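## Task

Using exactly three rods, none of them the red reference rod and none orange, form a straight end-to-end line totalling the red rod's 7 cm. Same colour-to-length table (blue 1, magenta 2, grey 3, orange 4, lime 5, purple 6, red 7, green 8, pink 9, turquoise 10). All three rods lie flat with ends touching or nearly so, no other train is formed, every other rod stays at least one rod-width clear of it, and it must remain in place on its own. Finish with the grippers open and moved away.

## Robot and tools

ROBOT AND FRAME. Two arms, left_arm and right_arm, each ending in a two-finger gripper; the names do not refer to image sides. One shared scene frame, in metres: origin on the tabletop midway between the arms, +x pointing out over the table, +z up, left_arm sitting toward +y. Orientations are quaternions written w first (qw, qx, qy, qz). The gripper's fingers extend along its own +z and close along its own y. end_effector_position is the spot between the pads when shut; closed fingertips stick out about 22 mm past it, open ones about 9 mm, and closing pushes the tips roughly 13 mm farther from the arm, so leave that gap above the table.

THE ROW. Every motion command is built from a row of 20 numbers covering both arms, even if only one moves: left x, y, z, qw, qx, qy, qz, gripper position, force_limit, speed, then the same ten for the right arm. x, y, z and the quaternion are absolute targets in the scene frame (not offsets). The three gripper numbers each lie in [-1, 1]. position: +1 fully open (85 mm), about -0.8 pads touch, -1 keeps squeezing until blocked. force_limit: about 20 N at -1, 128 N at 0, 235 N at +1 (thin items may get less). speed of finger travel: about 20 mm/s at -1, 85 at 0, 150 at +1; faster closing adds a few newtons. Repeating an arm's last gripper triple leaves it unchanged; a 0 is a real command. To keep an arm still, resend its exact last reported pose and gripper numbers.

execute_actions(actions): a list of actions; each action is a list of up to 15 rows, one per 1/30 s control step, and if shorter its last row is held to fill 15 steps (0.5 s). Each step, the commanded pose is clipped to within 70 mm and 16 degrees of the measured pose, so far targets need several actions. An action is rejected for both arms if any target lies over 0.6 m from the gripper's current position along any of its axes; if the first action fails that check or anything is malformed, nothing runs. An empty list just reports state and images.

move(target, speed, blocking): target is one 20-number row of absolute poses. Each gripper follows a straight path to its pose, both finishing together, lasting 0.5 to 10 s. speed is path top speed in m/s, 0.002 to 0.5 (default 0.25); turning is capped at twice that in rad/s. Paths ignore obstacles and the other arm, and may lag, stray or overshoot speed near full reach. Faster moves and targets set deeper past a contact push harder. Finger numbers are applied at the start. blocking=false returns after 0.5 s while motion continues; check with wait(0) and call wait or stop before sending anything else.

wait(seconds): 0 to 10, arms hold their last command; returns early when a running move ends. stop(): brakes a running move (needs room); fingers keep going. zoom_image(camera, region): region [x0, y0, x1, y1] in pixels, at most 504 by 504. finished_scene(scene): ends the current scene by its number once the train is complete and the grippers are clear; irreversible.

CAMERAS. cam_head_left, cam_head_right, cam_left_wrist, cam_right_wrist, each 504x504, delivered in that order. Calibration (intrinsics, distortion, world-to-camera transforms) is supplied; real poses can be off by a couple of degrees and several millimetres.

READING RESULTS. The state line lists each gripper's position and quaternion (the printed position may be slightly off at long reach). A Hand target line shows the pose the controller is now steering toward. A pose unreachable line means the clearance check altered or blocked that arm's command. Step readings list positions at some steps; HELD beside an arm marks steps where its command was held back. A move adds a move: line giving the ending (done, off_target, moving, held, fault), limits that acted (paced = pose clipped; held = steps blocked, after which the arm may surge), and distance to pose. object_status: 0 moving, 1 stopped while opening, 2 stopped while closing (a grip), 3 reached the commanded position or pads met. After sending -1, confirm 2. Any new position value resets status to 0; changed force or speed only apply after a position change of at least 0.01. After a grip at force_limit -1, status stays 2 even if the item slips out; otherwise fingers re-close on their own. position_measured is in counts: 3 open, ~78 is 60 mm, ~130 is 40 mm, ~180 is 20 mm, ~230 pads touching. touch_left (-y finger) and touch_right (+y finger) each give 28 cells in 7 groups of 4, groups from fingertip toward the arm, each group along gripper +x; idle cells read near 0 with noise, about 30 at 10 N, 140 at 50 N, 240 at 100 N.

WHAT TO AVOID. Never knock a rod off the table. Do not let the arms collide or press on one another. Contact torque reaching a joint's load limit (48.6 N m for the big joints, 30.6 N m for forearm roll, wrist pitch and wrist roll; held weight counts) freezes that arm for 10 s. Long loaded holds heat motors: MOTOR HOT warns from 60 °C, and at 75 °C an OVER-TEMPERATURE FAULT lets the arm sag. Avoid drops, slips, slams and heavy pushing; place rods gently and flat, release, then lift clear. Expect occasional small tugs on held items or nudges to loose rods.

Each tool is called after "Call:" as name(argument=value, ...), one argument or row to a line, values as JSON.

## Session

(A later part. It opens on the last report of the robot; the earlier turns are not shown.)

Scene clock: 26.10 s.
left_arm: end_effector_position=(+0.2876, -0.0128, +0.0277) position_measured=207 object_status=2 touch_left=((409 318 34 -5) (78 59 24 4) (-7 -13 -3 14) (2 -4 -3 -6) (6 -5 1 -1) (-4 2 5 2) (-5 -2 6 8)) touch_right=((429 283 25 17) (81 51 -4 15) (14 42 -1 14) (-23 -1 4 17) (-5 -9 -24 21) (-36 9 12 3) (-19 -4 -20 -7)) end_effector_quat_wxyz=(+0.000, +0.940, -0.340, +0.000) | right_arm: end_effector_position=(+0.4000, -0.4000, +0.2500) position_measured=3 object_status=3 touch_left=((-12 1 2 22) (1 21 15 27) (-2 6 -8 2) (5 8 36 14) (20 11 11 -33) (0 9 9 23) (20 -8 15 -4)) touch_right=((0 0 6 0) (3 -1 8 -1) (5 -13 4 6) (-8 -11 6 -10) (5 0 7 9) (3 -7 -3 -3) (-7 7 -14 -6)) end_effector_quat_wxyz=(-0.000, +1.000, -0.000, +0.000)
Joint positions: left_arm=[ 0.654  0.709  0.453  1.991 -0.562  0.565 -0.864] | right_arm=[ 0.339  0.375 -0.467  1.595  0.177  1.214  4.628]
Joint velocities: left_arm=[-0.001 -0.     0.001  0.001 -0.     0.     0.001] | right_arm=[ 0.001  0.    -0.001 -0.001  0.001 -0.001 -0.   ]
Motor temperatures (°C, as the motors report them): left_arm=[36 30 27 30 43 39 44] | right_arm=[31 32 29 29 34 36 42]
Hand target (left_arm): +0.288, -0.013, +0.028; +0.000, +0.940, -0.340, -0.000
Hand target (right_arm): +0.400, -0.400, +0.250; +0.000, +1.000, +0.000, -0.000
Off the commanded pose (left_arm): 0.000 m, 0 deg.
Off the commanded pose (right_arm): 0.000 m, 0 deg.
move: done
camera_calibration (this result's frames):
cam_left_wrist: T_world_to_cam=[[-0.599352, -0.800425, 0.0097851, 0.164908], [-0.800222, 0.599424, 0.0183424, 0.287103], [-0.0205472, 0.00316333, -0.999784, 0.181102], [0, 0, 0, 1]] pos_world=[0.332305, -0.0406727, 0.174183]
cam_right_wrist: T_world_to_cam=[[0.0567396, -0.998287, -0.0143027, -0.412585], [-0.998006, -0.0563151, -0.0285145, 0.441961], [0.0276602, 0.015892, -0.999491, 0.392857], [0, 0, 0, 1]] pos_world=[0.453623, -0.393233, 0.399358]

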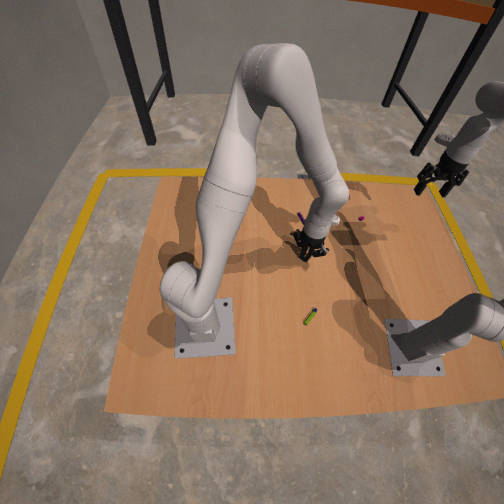

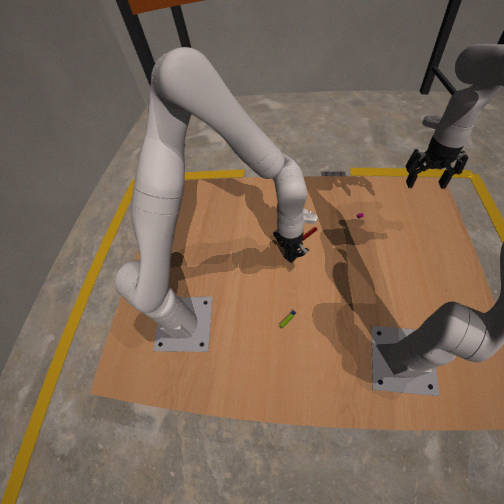

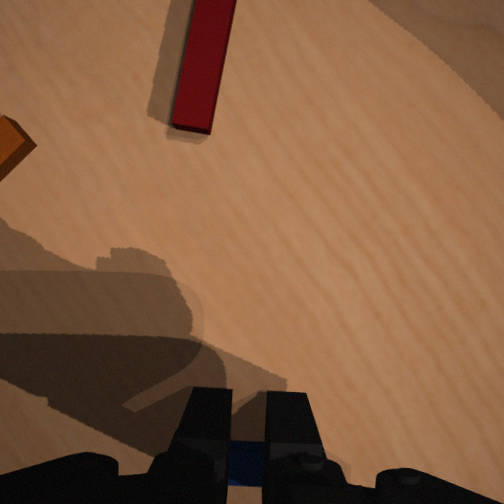

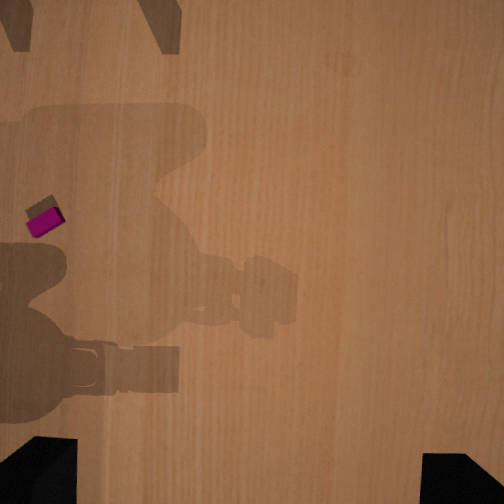

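Same grip pattern as before. Transport and place.

Call:
move(
  target=[0.2876,-0.0127,0.05,0,0.94,-0.34,0,-1,-1,0, 0.40,-0.40,0.25,0,1,0,0,1,-1,0],
  speed=0.08,
)

Call:
move(
  target=[0.1079,-0.0367,0.05,0,0.94,-0.34,0,-1,-1,0, 0.40,-0.40,0.25,0,1,0,0,1,-1,0],
  speed=0.2,
)

Call:
move(
  target=[0.1079,-0.0367,0.028,0,0.94,-0.34,0,-1,-1,0, 0.40,-0.40,0.25,0,1,0,0,1,-1,0],
  speed=0.04,
)

Call:
move(
  target=[0.1079,-0.0367,0.028,0,0.94,-0.34,0,-0.2,-1,0, 0.40,-0.40,0.25,0,1,0,0,1,-1,0],
)

Call:
move(
  target=[0.066,0.0,0.10,0,0.94,-0.34,0,-0.2,-1,0, 0.40,-0.40,0.25,0,1,0,0,1,-1,0],
  speed=0.1,
)

Scene clock: 27.17 s.
left_arm: end_effector_position=(+0.2874, -0.0128, +0.0498) position_measured=207 object_status=2 touch_left=((419 310 41 -1) (74 62 7 11) (4 -10 -5 5) (2 -7 -7 -3) (7 -9 7 0) (-12 7 4 -2) (3 0 2 1)) touch_right=((418 294 38 31) (71 42 -1 36) (-4 -6 -16 -16) (-13 31 -13 11) (-23 -10 -13 -10) (-14 17 18 1) (2 3 -28 38)) end_effector_quat_wxyz=(-0.000, +0.940, -0.340, -0.000) | right_arm: end_effector_position=(+0.4000, -0.4000, +0.2500) position_measured=3 object_status=3 touch_left=((-25 -12 9 21) (15 2 19 -6) (-2 15 -8 -7) (13 -16 10 -26) (8 -21 -42 -30) (6 18 -14 -13) (3 -26 -1 -13)) touch_right=((1 -11 -5 7) (-3 7 3 3) (-3 3 -8 5) (3 -11 5 -11) (4 -3 -5 16) (3 -13 -4 -7) (5 0 0 -5)) end_effector_quat_wxyz=(-0.000, +1.000, -0.000, +0.000)
Joint positions: left_arm=[ 0.625  0.666  0.495  1.98  -0.525  0.625 -0.895] | right_arm=[ 0.339  0.375 -0.467  1.595  0.177  1.214  4.628]
Joint velocities: left_arm=[-0.005 -0.003 -0.002 -0.     0.     0.    -0.002] | right_arm=[ 0.     0.     0.    -0.    -0.    -0.001 -0.   ]
Motor temperatures (°C, as the motors report them): left_arm=[36 30 27 30 43 39 44] | right_arm=[31 32 29 29 34 36 42]
Hand target (left_arm): +0.288, -0.013, +0.050; -0.000, +0.940, -0.340, -0.000
Hand target (right_arm): +0.400, -0.400, +0.250; +0.000, +1.000, +0.000, -0.000
Off the commanded pose (left_arm): 0.000 m, 0 deg.
Off the commanded pose (right_arm): 0.000 m, 0 deg.
move: done
camera_calibration (this result's frames):
cam_left_wrist: T_world_to_cam=[[-0.599615, -0.800229, 0.00977784, 0.16468], [-0.800011, 0.599684, 0.0190078, 0.286478], [-0.0210742, 0.00357495, -0.999772, 0.203413], [0, 0, 0, 1]] pos_world=[0.332217, -0.0407414, 0.196311]
cam_right_wrist: T_world_to_cam=[[0.0567394, -0.998287, -0.0143029, -0.412585], [-0.998006, -0.0563149, -0.0285145, 0.441961], [0.0276602, 0.0158923, -0.999491, 0.392857], [0, 0, 0, 1]] pos_world=[0.453623, -0.393233, 0.399358]

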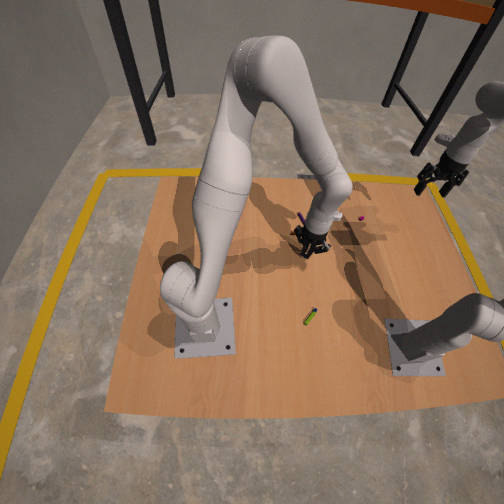

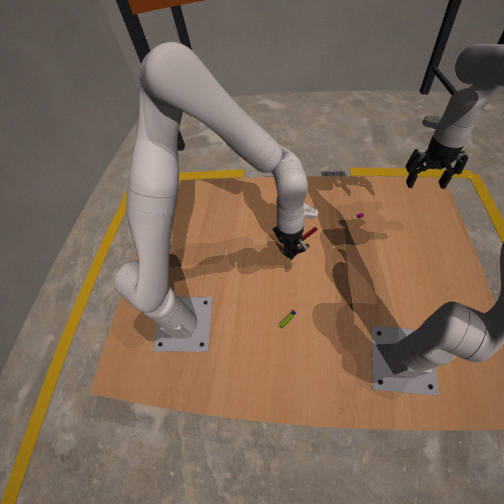

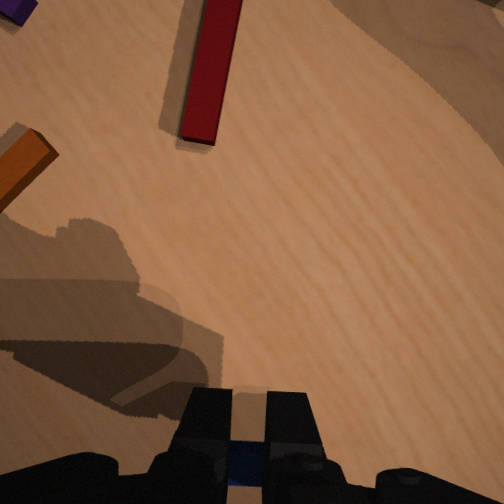

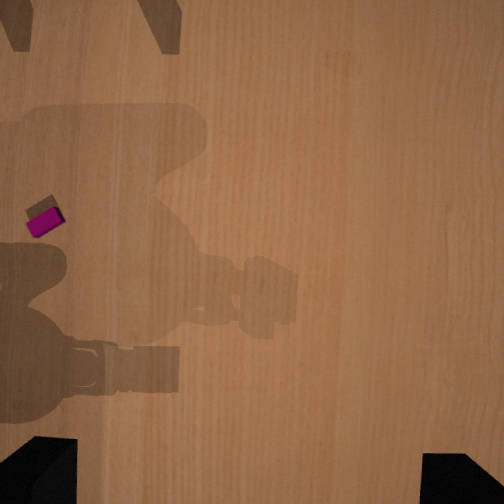

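Scene clock: 28.47 s.
left_arm: end_effector_position=(+0.1095, -0.0353, +0.0501) position_measured=207 object_status=2 touch_left=((410 320 36 -9) (85 61 11 14) (-3 -14 -7 9) (-3 3 -6 -5) (9 -21 -7 -2) (-5 -7 -1 -6) (-2 -1 16 7)) touch_right=((429 277 51 -14) (86 31 -4 20) (19 -7 2 3) (-10 -26 -7 -1) (-21 1 -2 -11) (-28 -2 -1 6) (1 -15 -32 -2)) end_effector_quat_wxyz=(-0.001, +0.941, -0.339, +0.001) | right_arm: end_effector_position=(+0.4000, -0.4000, +0.2500) position_measured=3 object_status=3 touch_left=((0 15 12 -12) (-14 -1 26 -4) (-14 19 -1 -6) (-30 0 12 7) (13 2 -11 -13) (-25 -23 13 -2) (4 -12 -9 0)) touch_right=((9 -3 -2 -2) (0 19 1 0) (-4 4 13 3) (7 -11 9 9) (-4 -5 6 11) (-1 9 -10 -5) (7 0 0 8)) end_effector_quat_wxyz=(-0.000, +1.000, -0.000, +0.000)
Joint positions: left_arm=[ 1.092  0.583  0.441  2.149 -0.508  0.511 -0.44 ] | right_arm=[ 0.339  0.375 -0.467  1.595  0.177  1.214  4.628]
Joint velocities: left_arm=[ 0.015 -0.     0.007  0.    -0.007  0.002  0.007] | right_arm=[-0.    -0.001  0.001 -0.    -0.002  0.     0.   ]
Motor temperatures (°C, as the motors report them): left_arm=[36 30 27 30 43 39 44] | right_arm=[31 32 29 29 34 36 42]
Hand target (left_arm): +0.109, -0.035, +0.050; -0.001, +0.940, -0.340, +0.001
Hand target (right_arm): +0.400, -0.400, +0.250; +0.000, +1.000, +0.000, -0.000
Off the commanded pose (left_arm): 0.002 m, 0 deg.
Off the commanded pose (right_arm): 0.000 m, 0 deg.
move: done
camera_calibration (this result's frames):
cam_left_wrist: T_world_to_cam=[[-0.597726, -0.801668, 0.0071498, 0.0398803], [-0.801495, 0.597751, 0.0172902, 0.15784], [-0.0181348, 0.00460426, -0.999825, 0.199702], [0, 0, 0, 1]] pos_world=[0.153967, -0.0632976, 0.196653]
cam_right_wrist: T_world_to_cam=[[0.0567395, -0.998287, -0.0143028, -0.412585], [-0.998006, -0.056315, -0.0285145, 0.441961], [0.0276602, 0.0158922, -0.999491, 0.392857], [0, 0, 0, 1]] pos_world=[0.453623, -0.393233, 0.399358]

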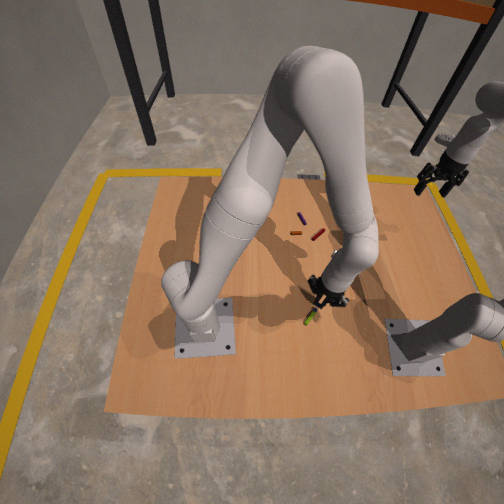

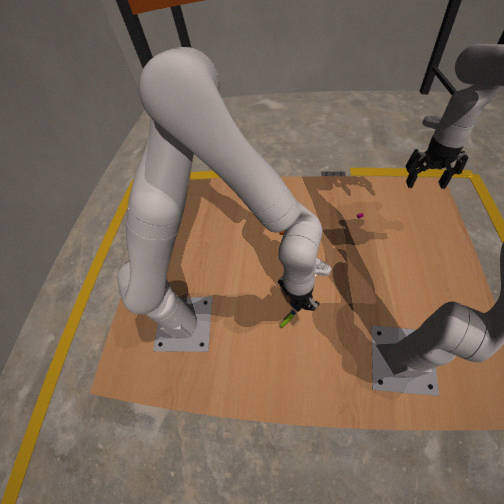

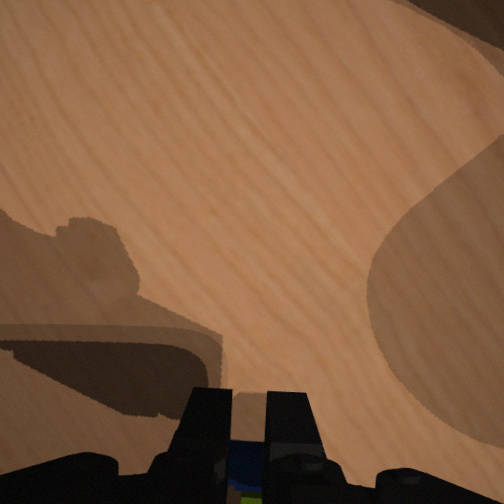

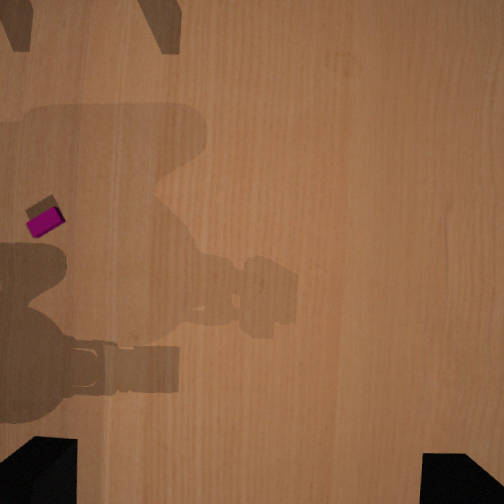

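Scene clock: 29.27 s.
left_arm: end_effector_position=(+0.1084, -0.0368, +0.0285) position_measured=207 object_status=2 touch_left=((394 300 36 -4) (73 61 11 0) (2 -16 1 10) (3 -1 3 -2) (10 -8 1 -18) (5 3 11 -9) (-5 8 -4 13)) touch_right=((394 286 27 16) (59 43 -29 6) (-21 -6 -1 -18) (-15 -17 -24 0) (18 -2 -14 4) (-20 -6 1 -3) (-18 -10 5 6)) end_effector_quat_wxyz=(+0.000, +0.940, -0.340, +0.001) | right_arm: end_effector_position=(+0.4000, -0.4000, +0.2500) position_measured=3 object_status=3 touch_left=((-2 -12 6 -1) (-14 16 -15 -21) (13 -12 -2 -4) (-15 -19 9 8) (7 12 -13 6) (-3 6 -20 1) (2 -17 -15 -9)) touch_right=((9 -3 1 7) (7 2 -6 -2) (1 -7 5 1) (-3 -4 3 0) (2 2 4 18) (-2 -1 -3 -4) (3 13 -6 8)) end_effector_quat_wxyz=(-0.000, +1.000, +0.000, +0.000)
Joint positions: left_arm=[ 1.134  0.633  0.388  2.159 -0.551  0.444 -0.402] | right_arm=[ 0.339  0.375 -0.467  1.595  0.177  1.214  4.628]
Joint velocities: left_arm=[ 0.003  0.003  0.001  0.001 -0.001  0.002  0.001] | right_arm=[-0.    -0.     0.    -0.     0.001  0.     0.   ]
Motor temperatures (°C, as the motors report them): left_arm=[36 30 27 30 43 39 44] | right_arm=[31 32 29 29 34 36 42]
Hand target (left_arm): +0.108, -0.037, +0.028; -0.000, +0.940, -0.340, +0.000
Hand target (right_arm): +0.400, -0.400, +0.250; +0.000, +1.000, +0.000, -0.000
Off the commanded pose (left_arm): 0.001 m, 0 deg.
Off the commanded pose (right_arm): 0.000 m, 0 deg.
move: done
camera_calibration (this result's frames):
cam_left_wrist: T_world_to_cam=[[-0.598687, -0.800922, 0.00988398, 0.0381675], [-0.800736, 0.598763, 0.0174468, 0.158132], [-0.0198917, 0.0025307, -0.999799, 0.178216], [0, 0, 0, 1]] pos_world=[0.153018, -0.0645655, 0.175044]
cam_right_wrist: T_world_to_cam=[[0.05674, -0.998287, -0.0143025, -0.412586], [-0.998006, -0.0563155, -0.0285146, 0.44196], [0.0276602, 0.0158919, -0.999491, 0.392857], [0, 0, 0, 1]] pos_world=[0.453623, -0.393233, 0.399358]

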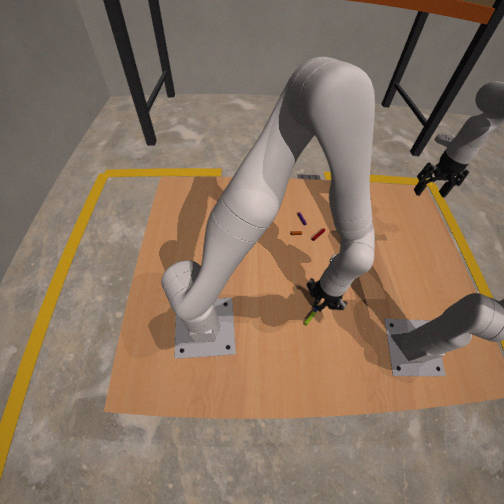

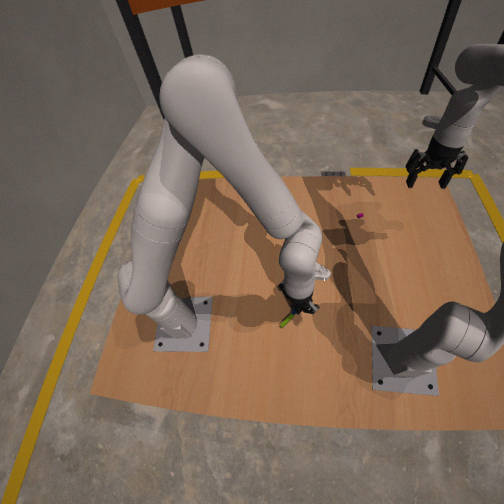

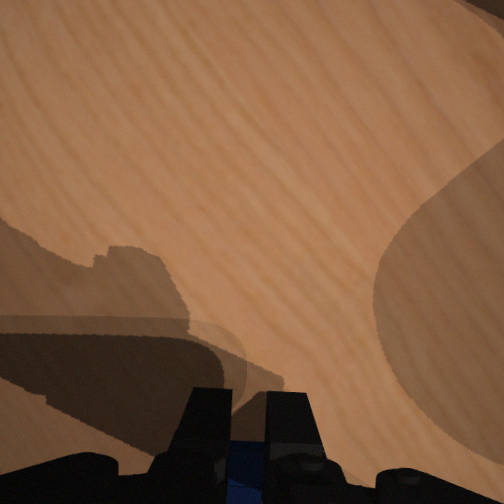

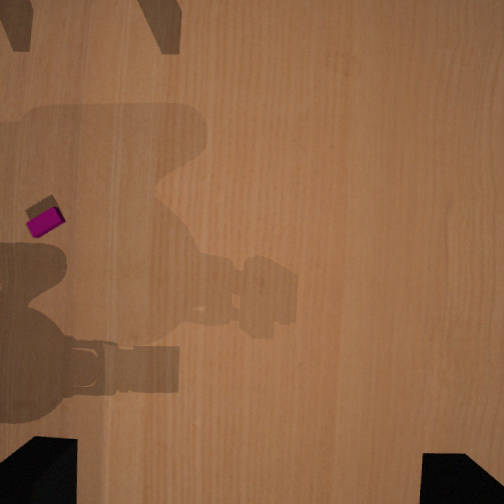

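Scene clock: 29.97 s.
left_arm: end_effector_position=(+0.1079, -0.0367, +0.0280) position_measured=154 object_status=3 touch_left=((-10 -2 -4 -11) (-4 -10 12 13) (-8 -4 -2 3) (-1 -6 0 -3) (14 -6 -2 -12) (-12 9 -3 -1) (-4 7 12 -1)) touch_right=((-16 4 -13 -19) (13 -12 -27 -10) (-14 0 -3 29) (-14 -2 -19 -22) (12 25 14 4) (7 4 -6 -7) (-16 -3 2 11)) end_effector_quat_wxyz=(+0.000, +0.940, -0.340, +0.000) | right_arm: end_effector_position=(+0.4000, -0.4000, +0.2500) position_measured=3 object_status=3 touch_left=((-3 -23 -3 12) (-2 21 -4 19) (-4 -2 18 -5) (0 4 3 9) (0 7 2 -5) (25 -18 -10 -1) (-10 -9 -29 3)) touch_right=((0 -4 -8 -1) (-6 4 -1 -1) (6 -4 3 3) (0 -6 9 8) (-1 1 -7 0) (5 -1 -11 7) (2 3 0 2)) end_effector_quat_wxyz=(-0.000, +1.000, +0.000, +0.000)
Joint positions: left_arm=[ 1.134  0.635  0.389  2.159 -0.551  0.444 -0.402] | right_arm=[ 0.339  0.375 -0.467  1.595  0.177  1.214  4.628]
Joint velocities: left_arm=[-0.002 -0.     0.     0.001 -0.     0.    -0.   ] | right_arm=[-0.002  0.    -0.    -0.001  0.002  0.001  0.   ]
Motor temperatures (°C, as the motors report them): left_arm=[36 30 27 30 43 39 44] | right_arm=[31 32 29 29 34 36 42]
Hand target (left_arm): +0.108, -0.037, +0.028; -0.000, +0.940, -0.340, +0.000
Hand target (right_arm): +0.400, -0.400, +0.250; +0.000, +1.000, +0.000, -0.000
Off the commanded pose (left_arm): 0.000 m, 0 deg.
Off the commanded pose (right_arm): 0.000 m, 0 deg.
move: done
camera_calibration (this result's frames):
cam_left_wrist: T_world_to_cam=[[-0.599239, -0.800511, 0.00973954, 0.0380737], [-0.800302, 0.599309, 0.0186081, 0.157645], [-0.020733, 0.00335612, -0.999779, 0.177857], [0, 0, 0, 1]] pos_world=[0.152666, -0.0645964, 0.174513]
cam_right_wrist: T_world_to_cam=[[0.0567398, -0.998287, -0.0143026, -0.412585], [-0.998006, -0.0563153, -0.0285145, 0.44196], [0.0276602, 0.015892, -0.999491, 0.392857], [0, 0, 0, 1]] pos_world=[0.453623, -0.393233, 0.399358]

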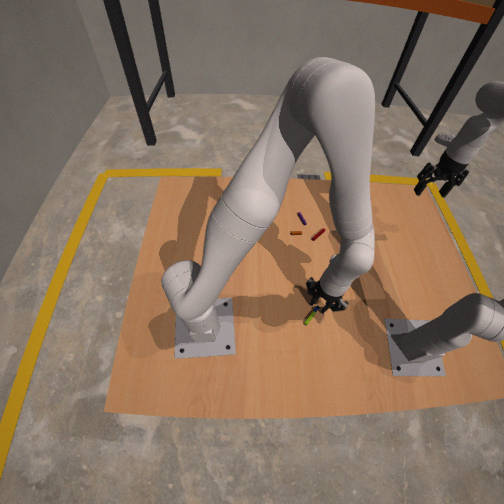

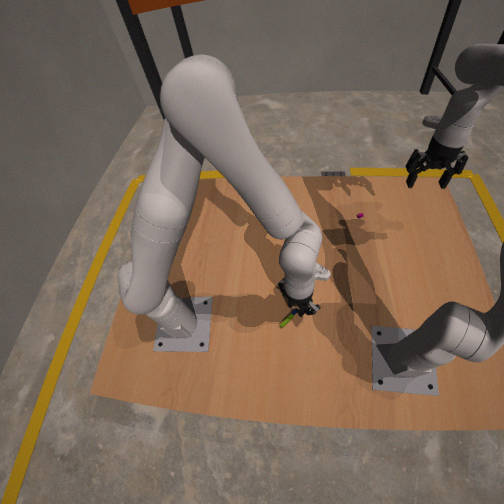

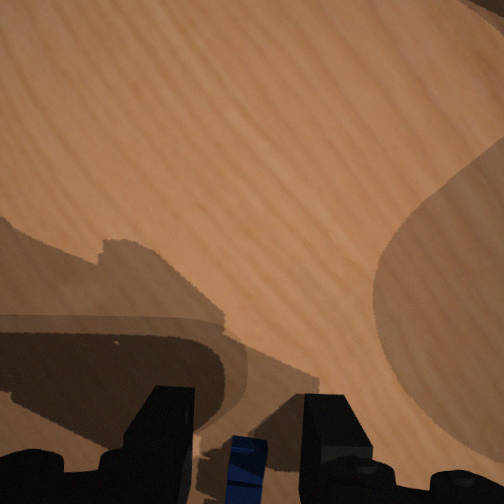

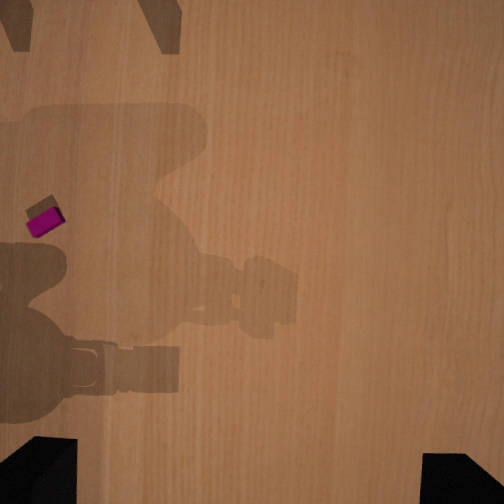

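Scene clock: 31.20 s.
left_arm: end_effector_position=(+0.0662, +0.0002, +0.0997) position_measured=154 object_status=3 touch_left=((8 3 -3 -10) (7 -6 15 8) (6 -2 -4 13) (7 2 -7 -5) (3 -8 9 -2) (5 1 1 1) (-6 5 2 12)) touch_right=((4 1 -24 21) (-5 22 5 33) (-8 19 -8 5) (-35 9 45 4) (-21 1 -1 -25) (-17 10 -1 -10) (29 26 10 9)) end_effector_quat_wxyz=(-0.000, +0.940, -0.340, -0.000) | right_arm: end_effector_position=(+0.4000, -0.4000, +0.2500) position_measured=3 object_status=3 touch_left=((-15 -5 13 8) (7 -1 22 21) (12 -10 -12 -18) (-12 -14 7 6) (16 -7 1 -28) (1 12 6 6) (6 -13 -8 -19)) touch_right=((2 8 4 -2) (2 4 7 -1) (-4 -9 1 3) (3 -8 -2 2) (14 3 0 7) (14 -1 -10 0) (2 11 -5 -2)) end_effector_quat_wxyz=(-0.000, +1.000, -0.000, +0.000)
Joint positions: left_arm=[ 1.085  0.404  0.557  2.231 -0.379  0.597 -0.438] | right_arm=[ 0.339  0.375 -0.467  1.595  0.177  1.214  4.628]
Joint velocities: left_arm=[-0.004 -0.008 -0.001 -0.001  0.001 -0.    -0.002] | right_arm=[ 0.    -0.001 -0.001 -0.001 -0.001  0.    -0.   ]
Motor temperatures (°C, as the motors report them): left_arm=[36 30 27 30 43 39 44] | right_arm=[31 32 29 29 34 36 42]
Hand target (left_arm): +0.066, +0.000, +0.100; -0.000, +0.940, -0.340, +0.000
Hand target (right_arm): +0.400, -0.400, +0.250; +0.000, +1.000, +0.000, -0.000
Off the commanded pose (left_arm): 0.000 m, 0 deg.
Off the commanded pose (right_arm): 0.000 m, 0 deg.
move: done
camera_calibration (this result's frames):
cam_left_wrist: T_world_to_cam=[[-0.599656, -0.800208, 0.00897484, 0.0420543], [-0.799992, 0.599708, 0.0190583, 0.100783], [-0.0206329, 0.00424863, -0.999778, 0.248572], [0, 0, 0, 1]] pos_world=[0.110972, -0.0278442, 0.246219]
cam_right_wrist: T_world_to_cam=[[0.0567395, -0.998287, -0.0143028, -0.412585], [-0.998006, -0.056315, -0.0285145, 0.441961], [0.0276602, 0.0158922, -0.999491, 0.392857], [0, 0, 0, 1]] pos_world=[0.453623, -0.393233, 0.399358]

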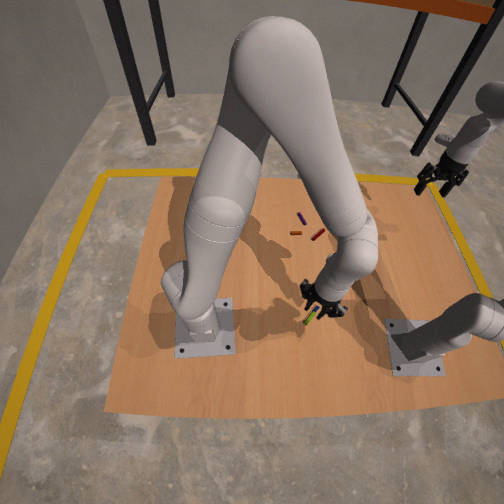

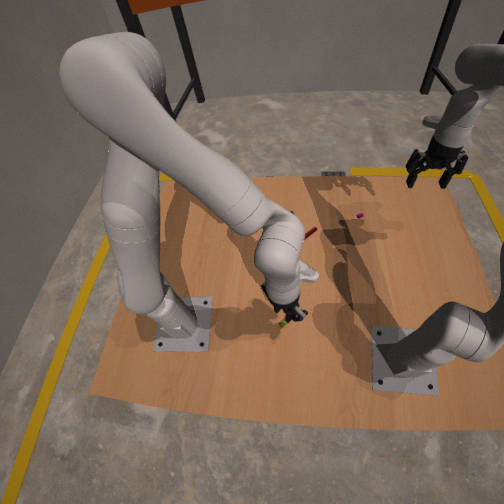

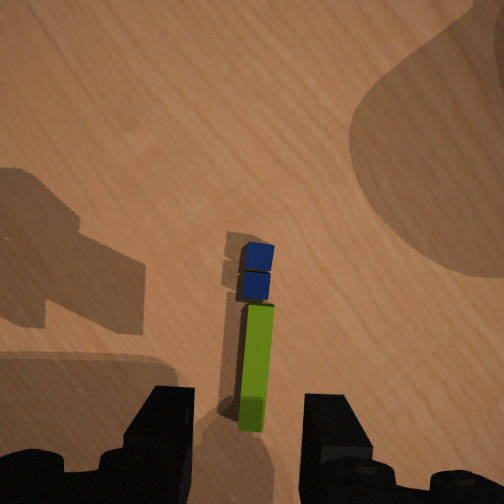

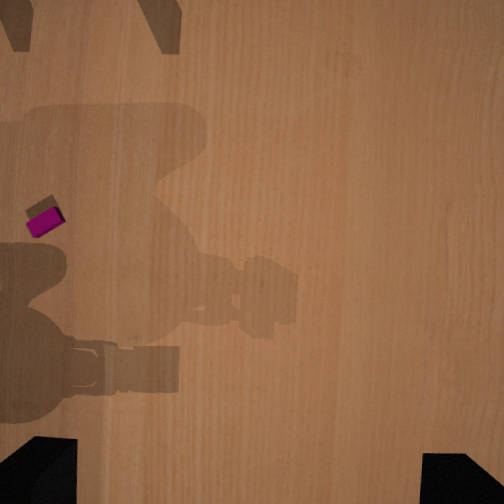

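Call:
finished_scene(
  scene=2,
)

The scene is finished: the task was done.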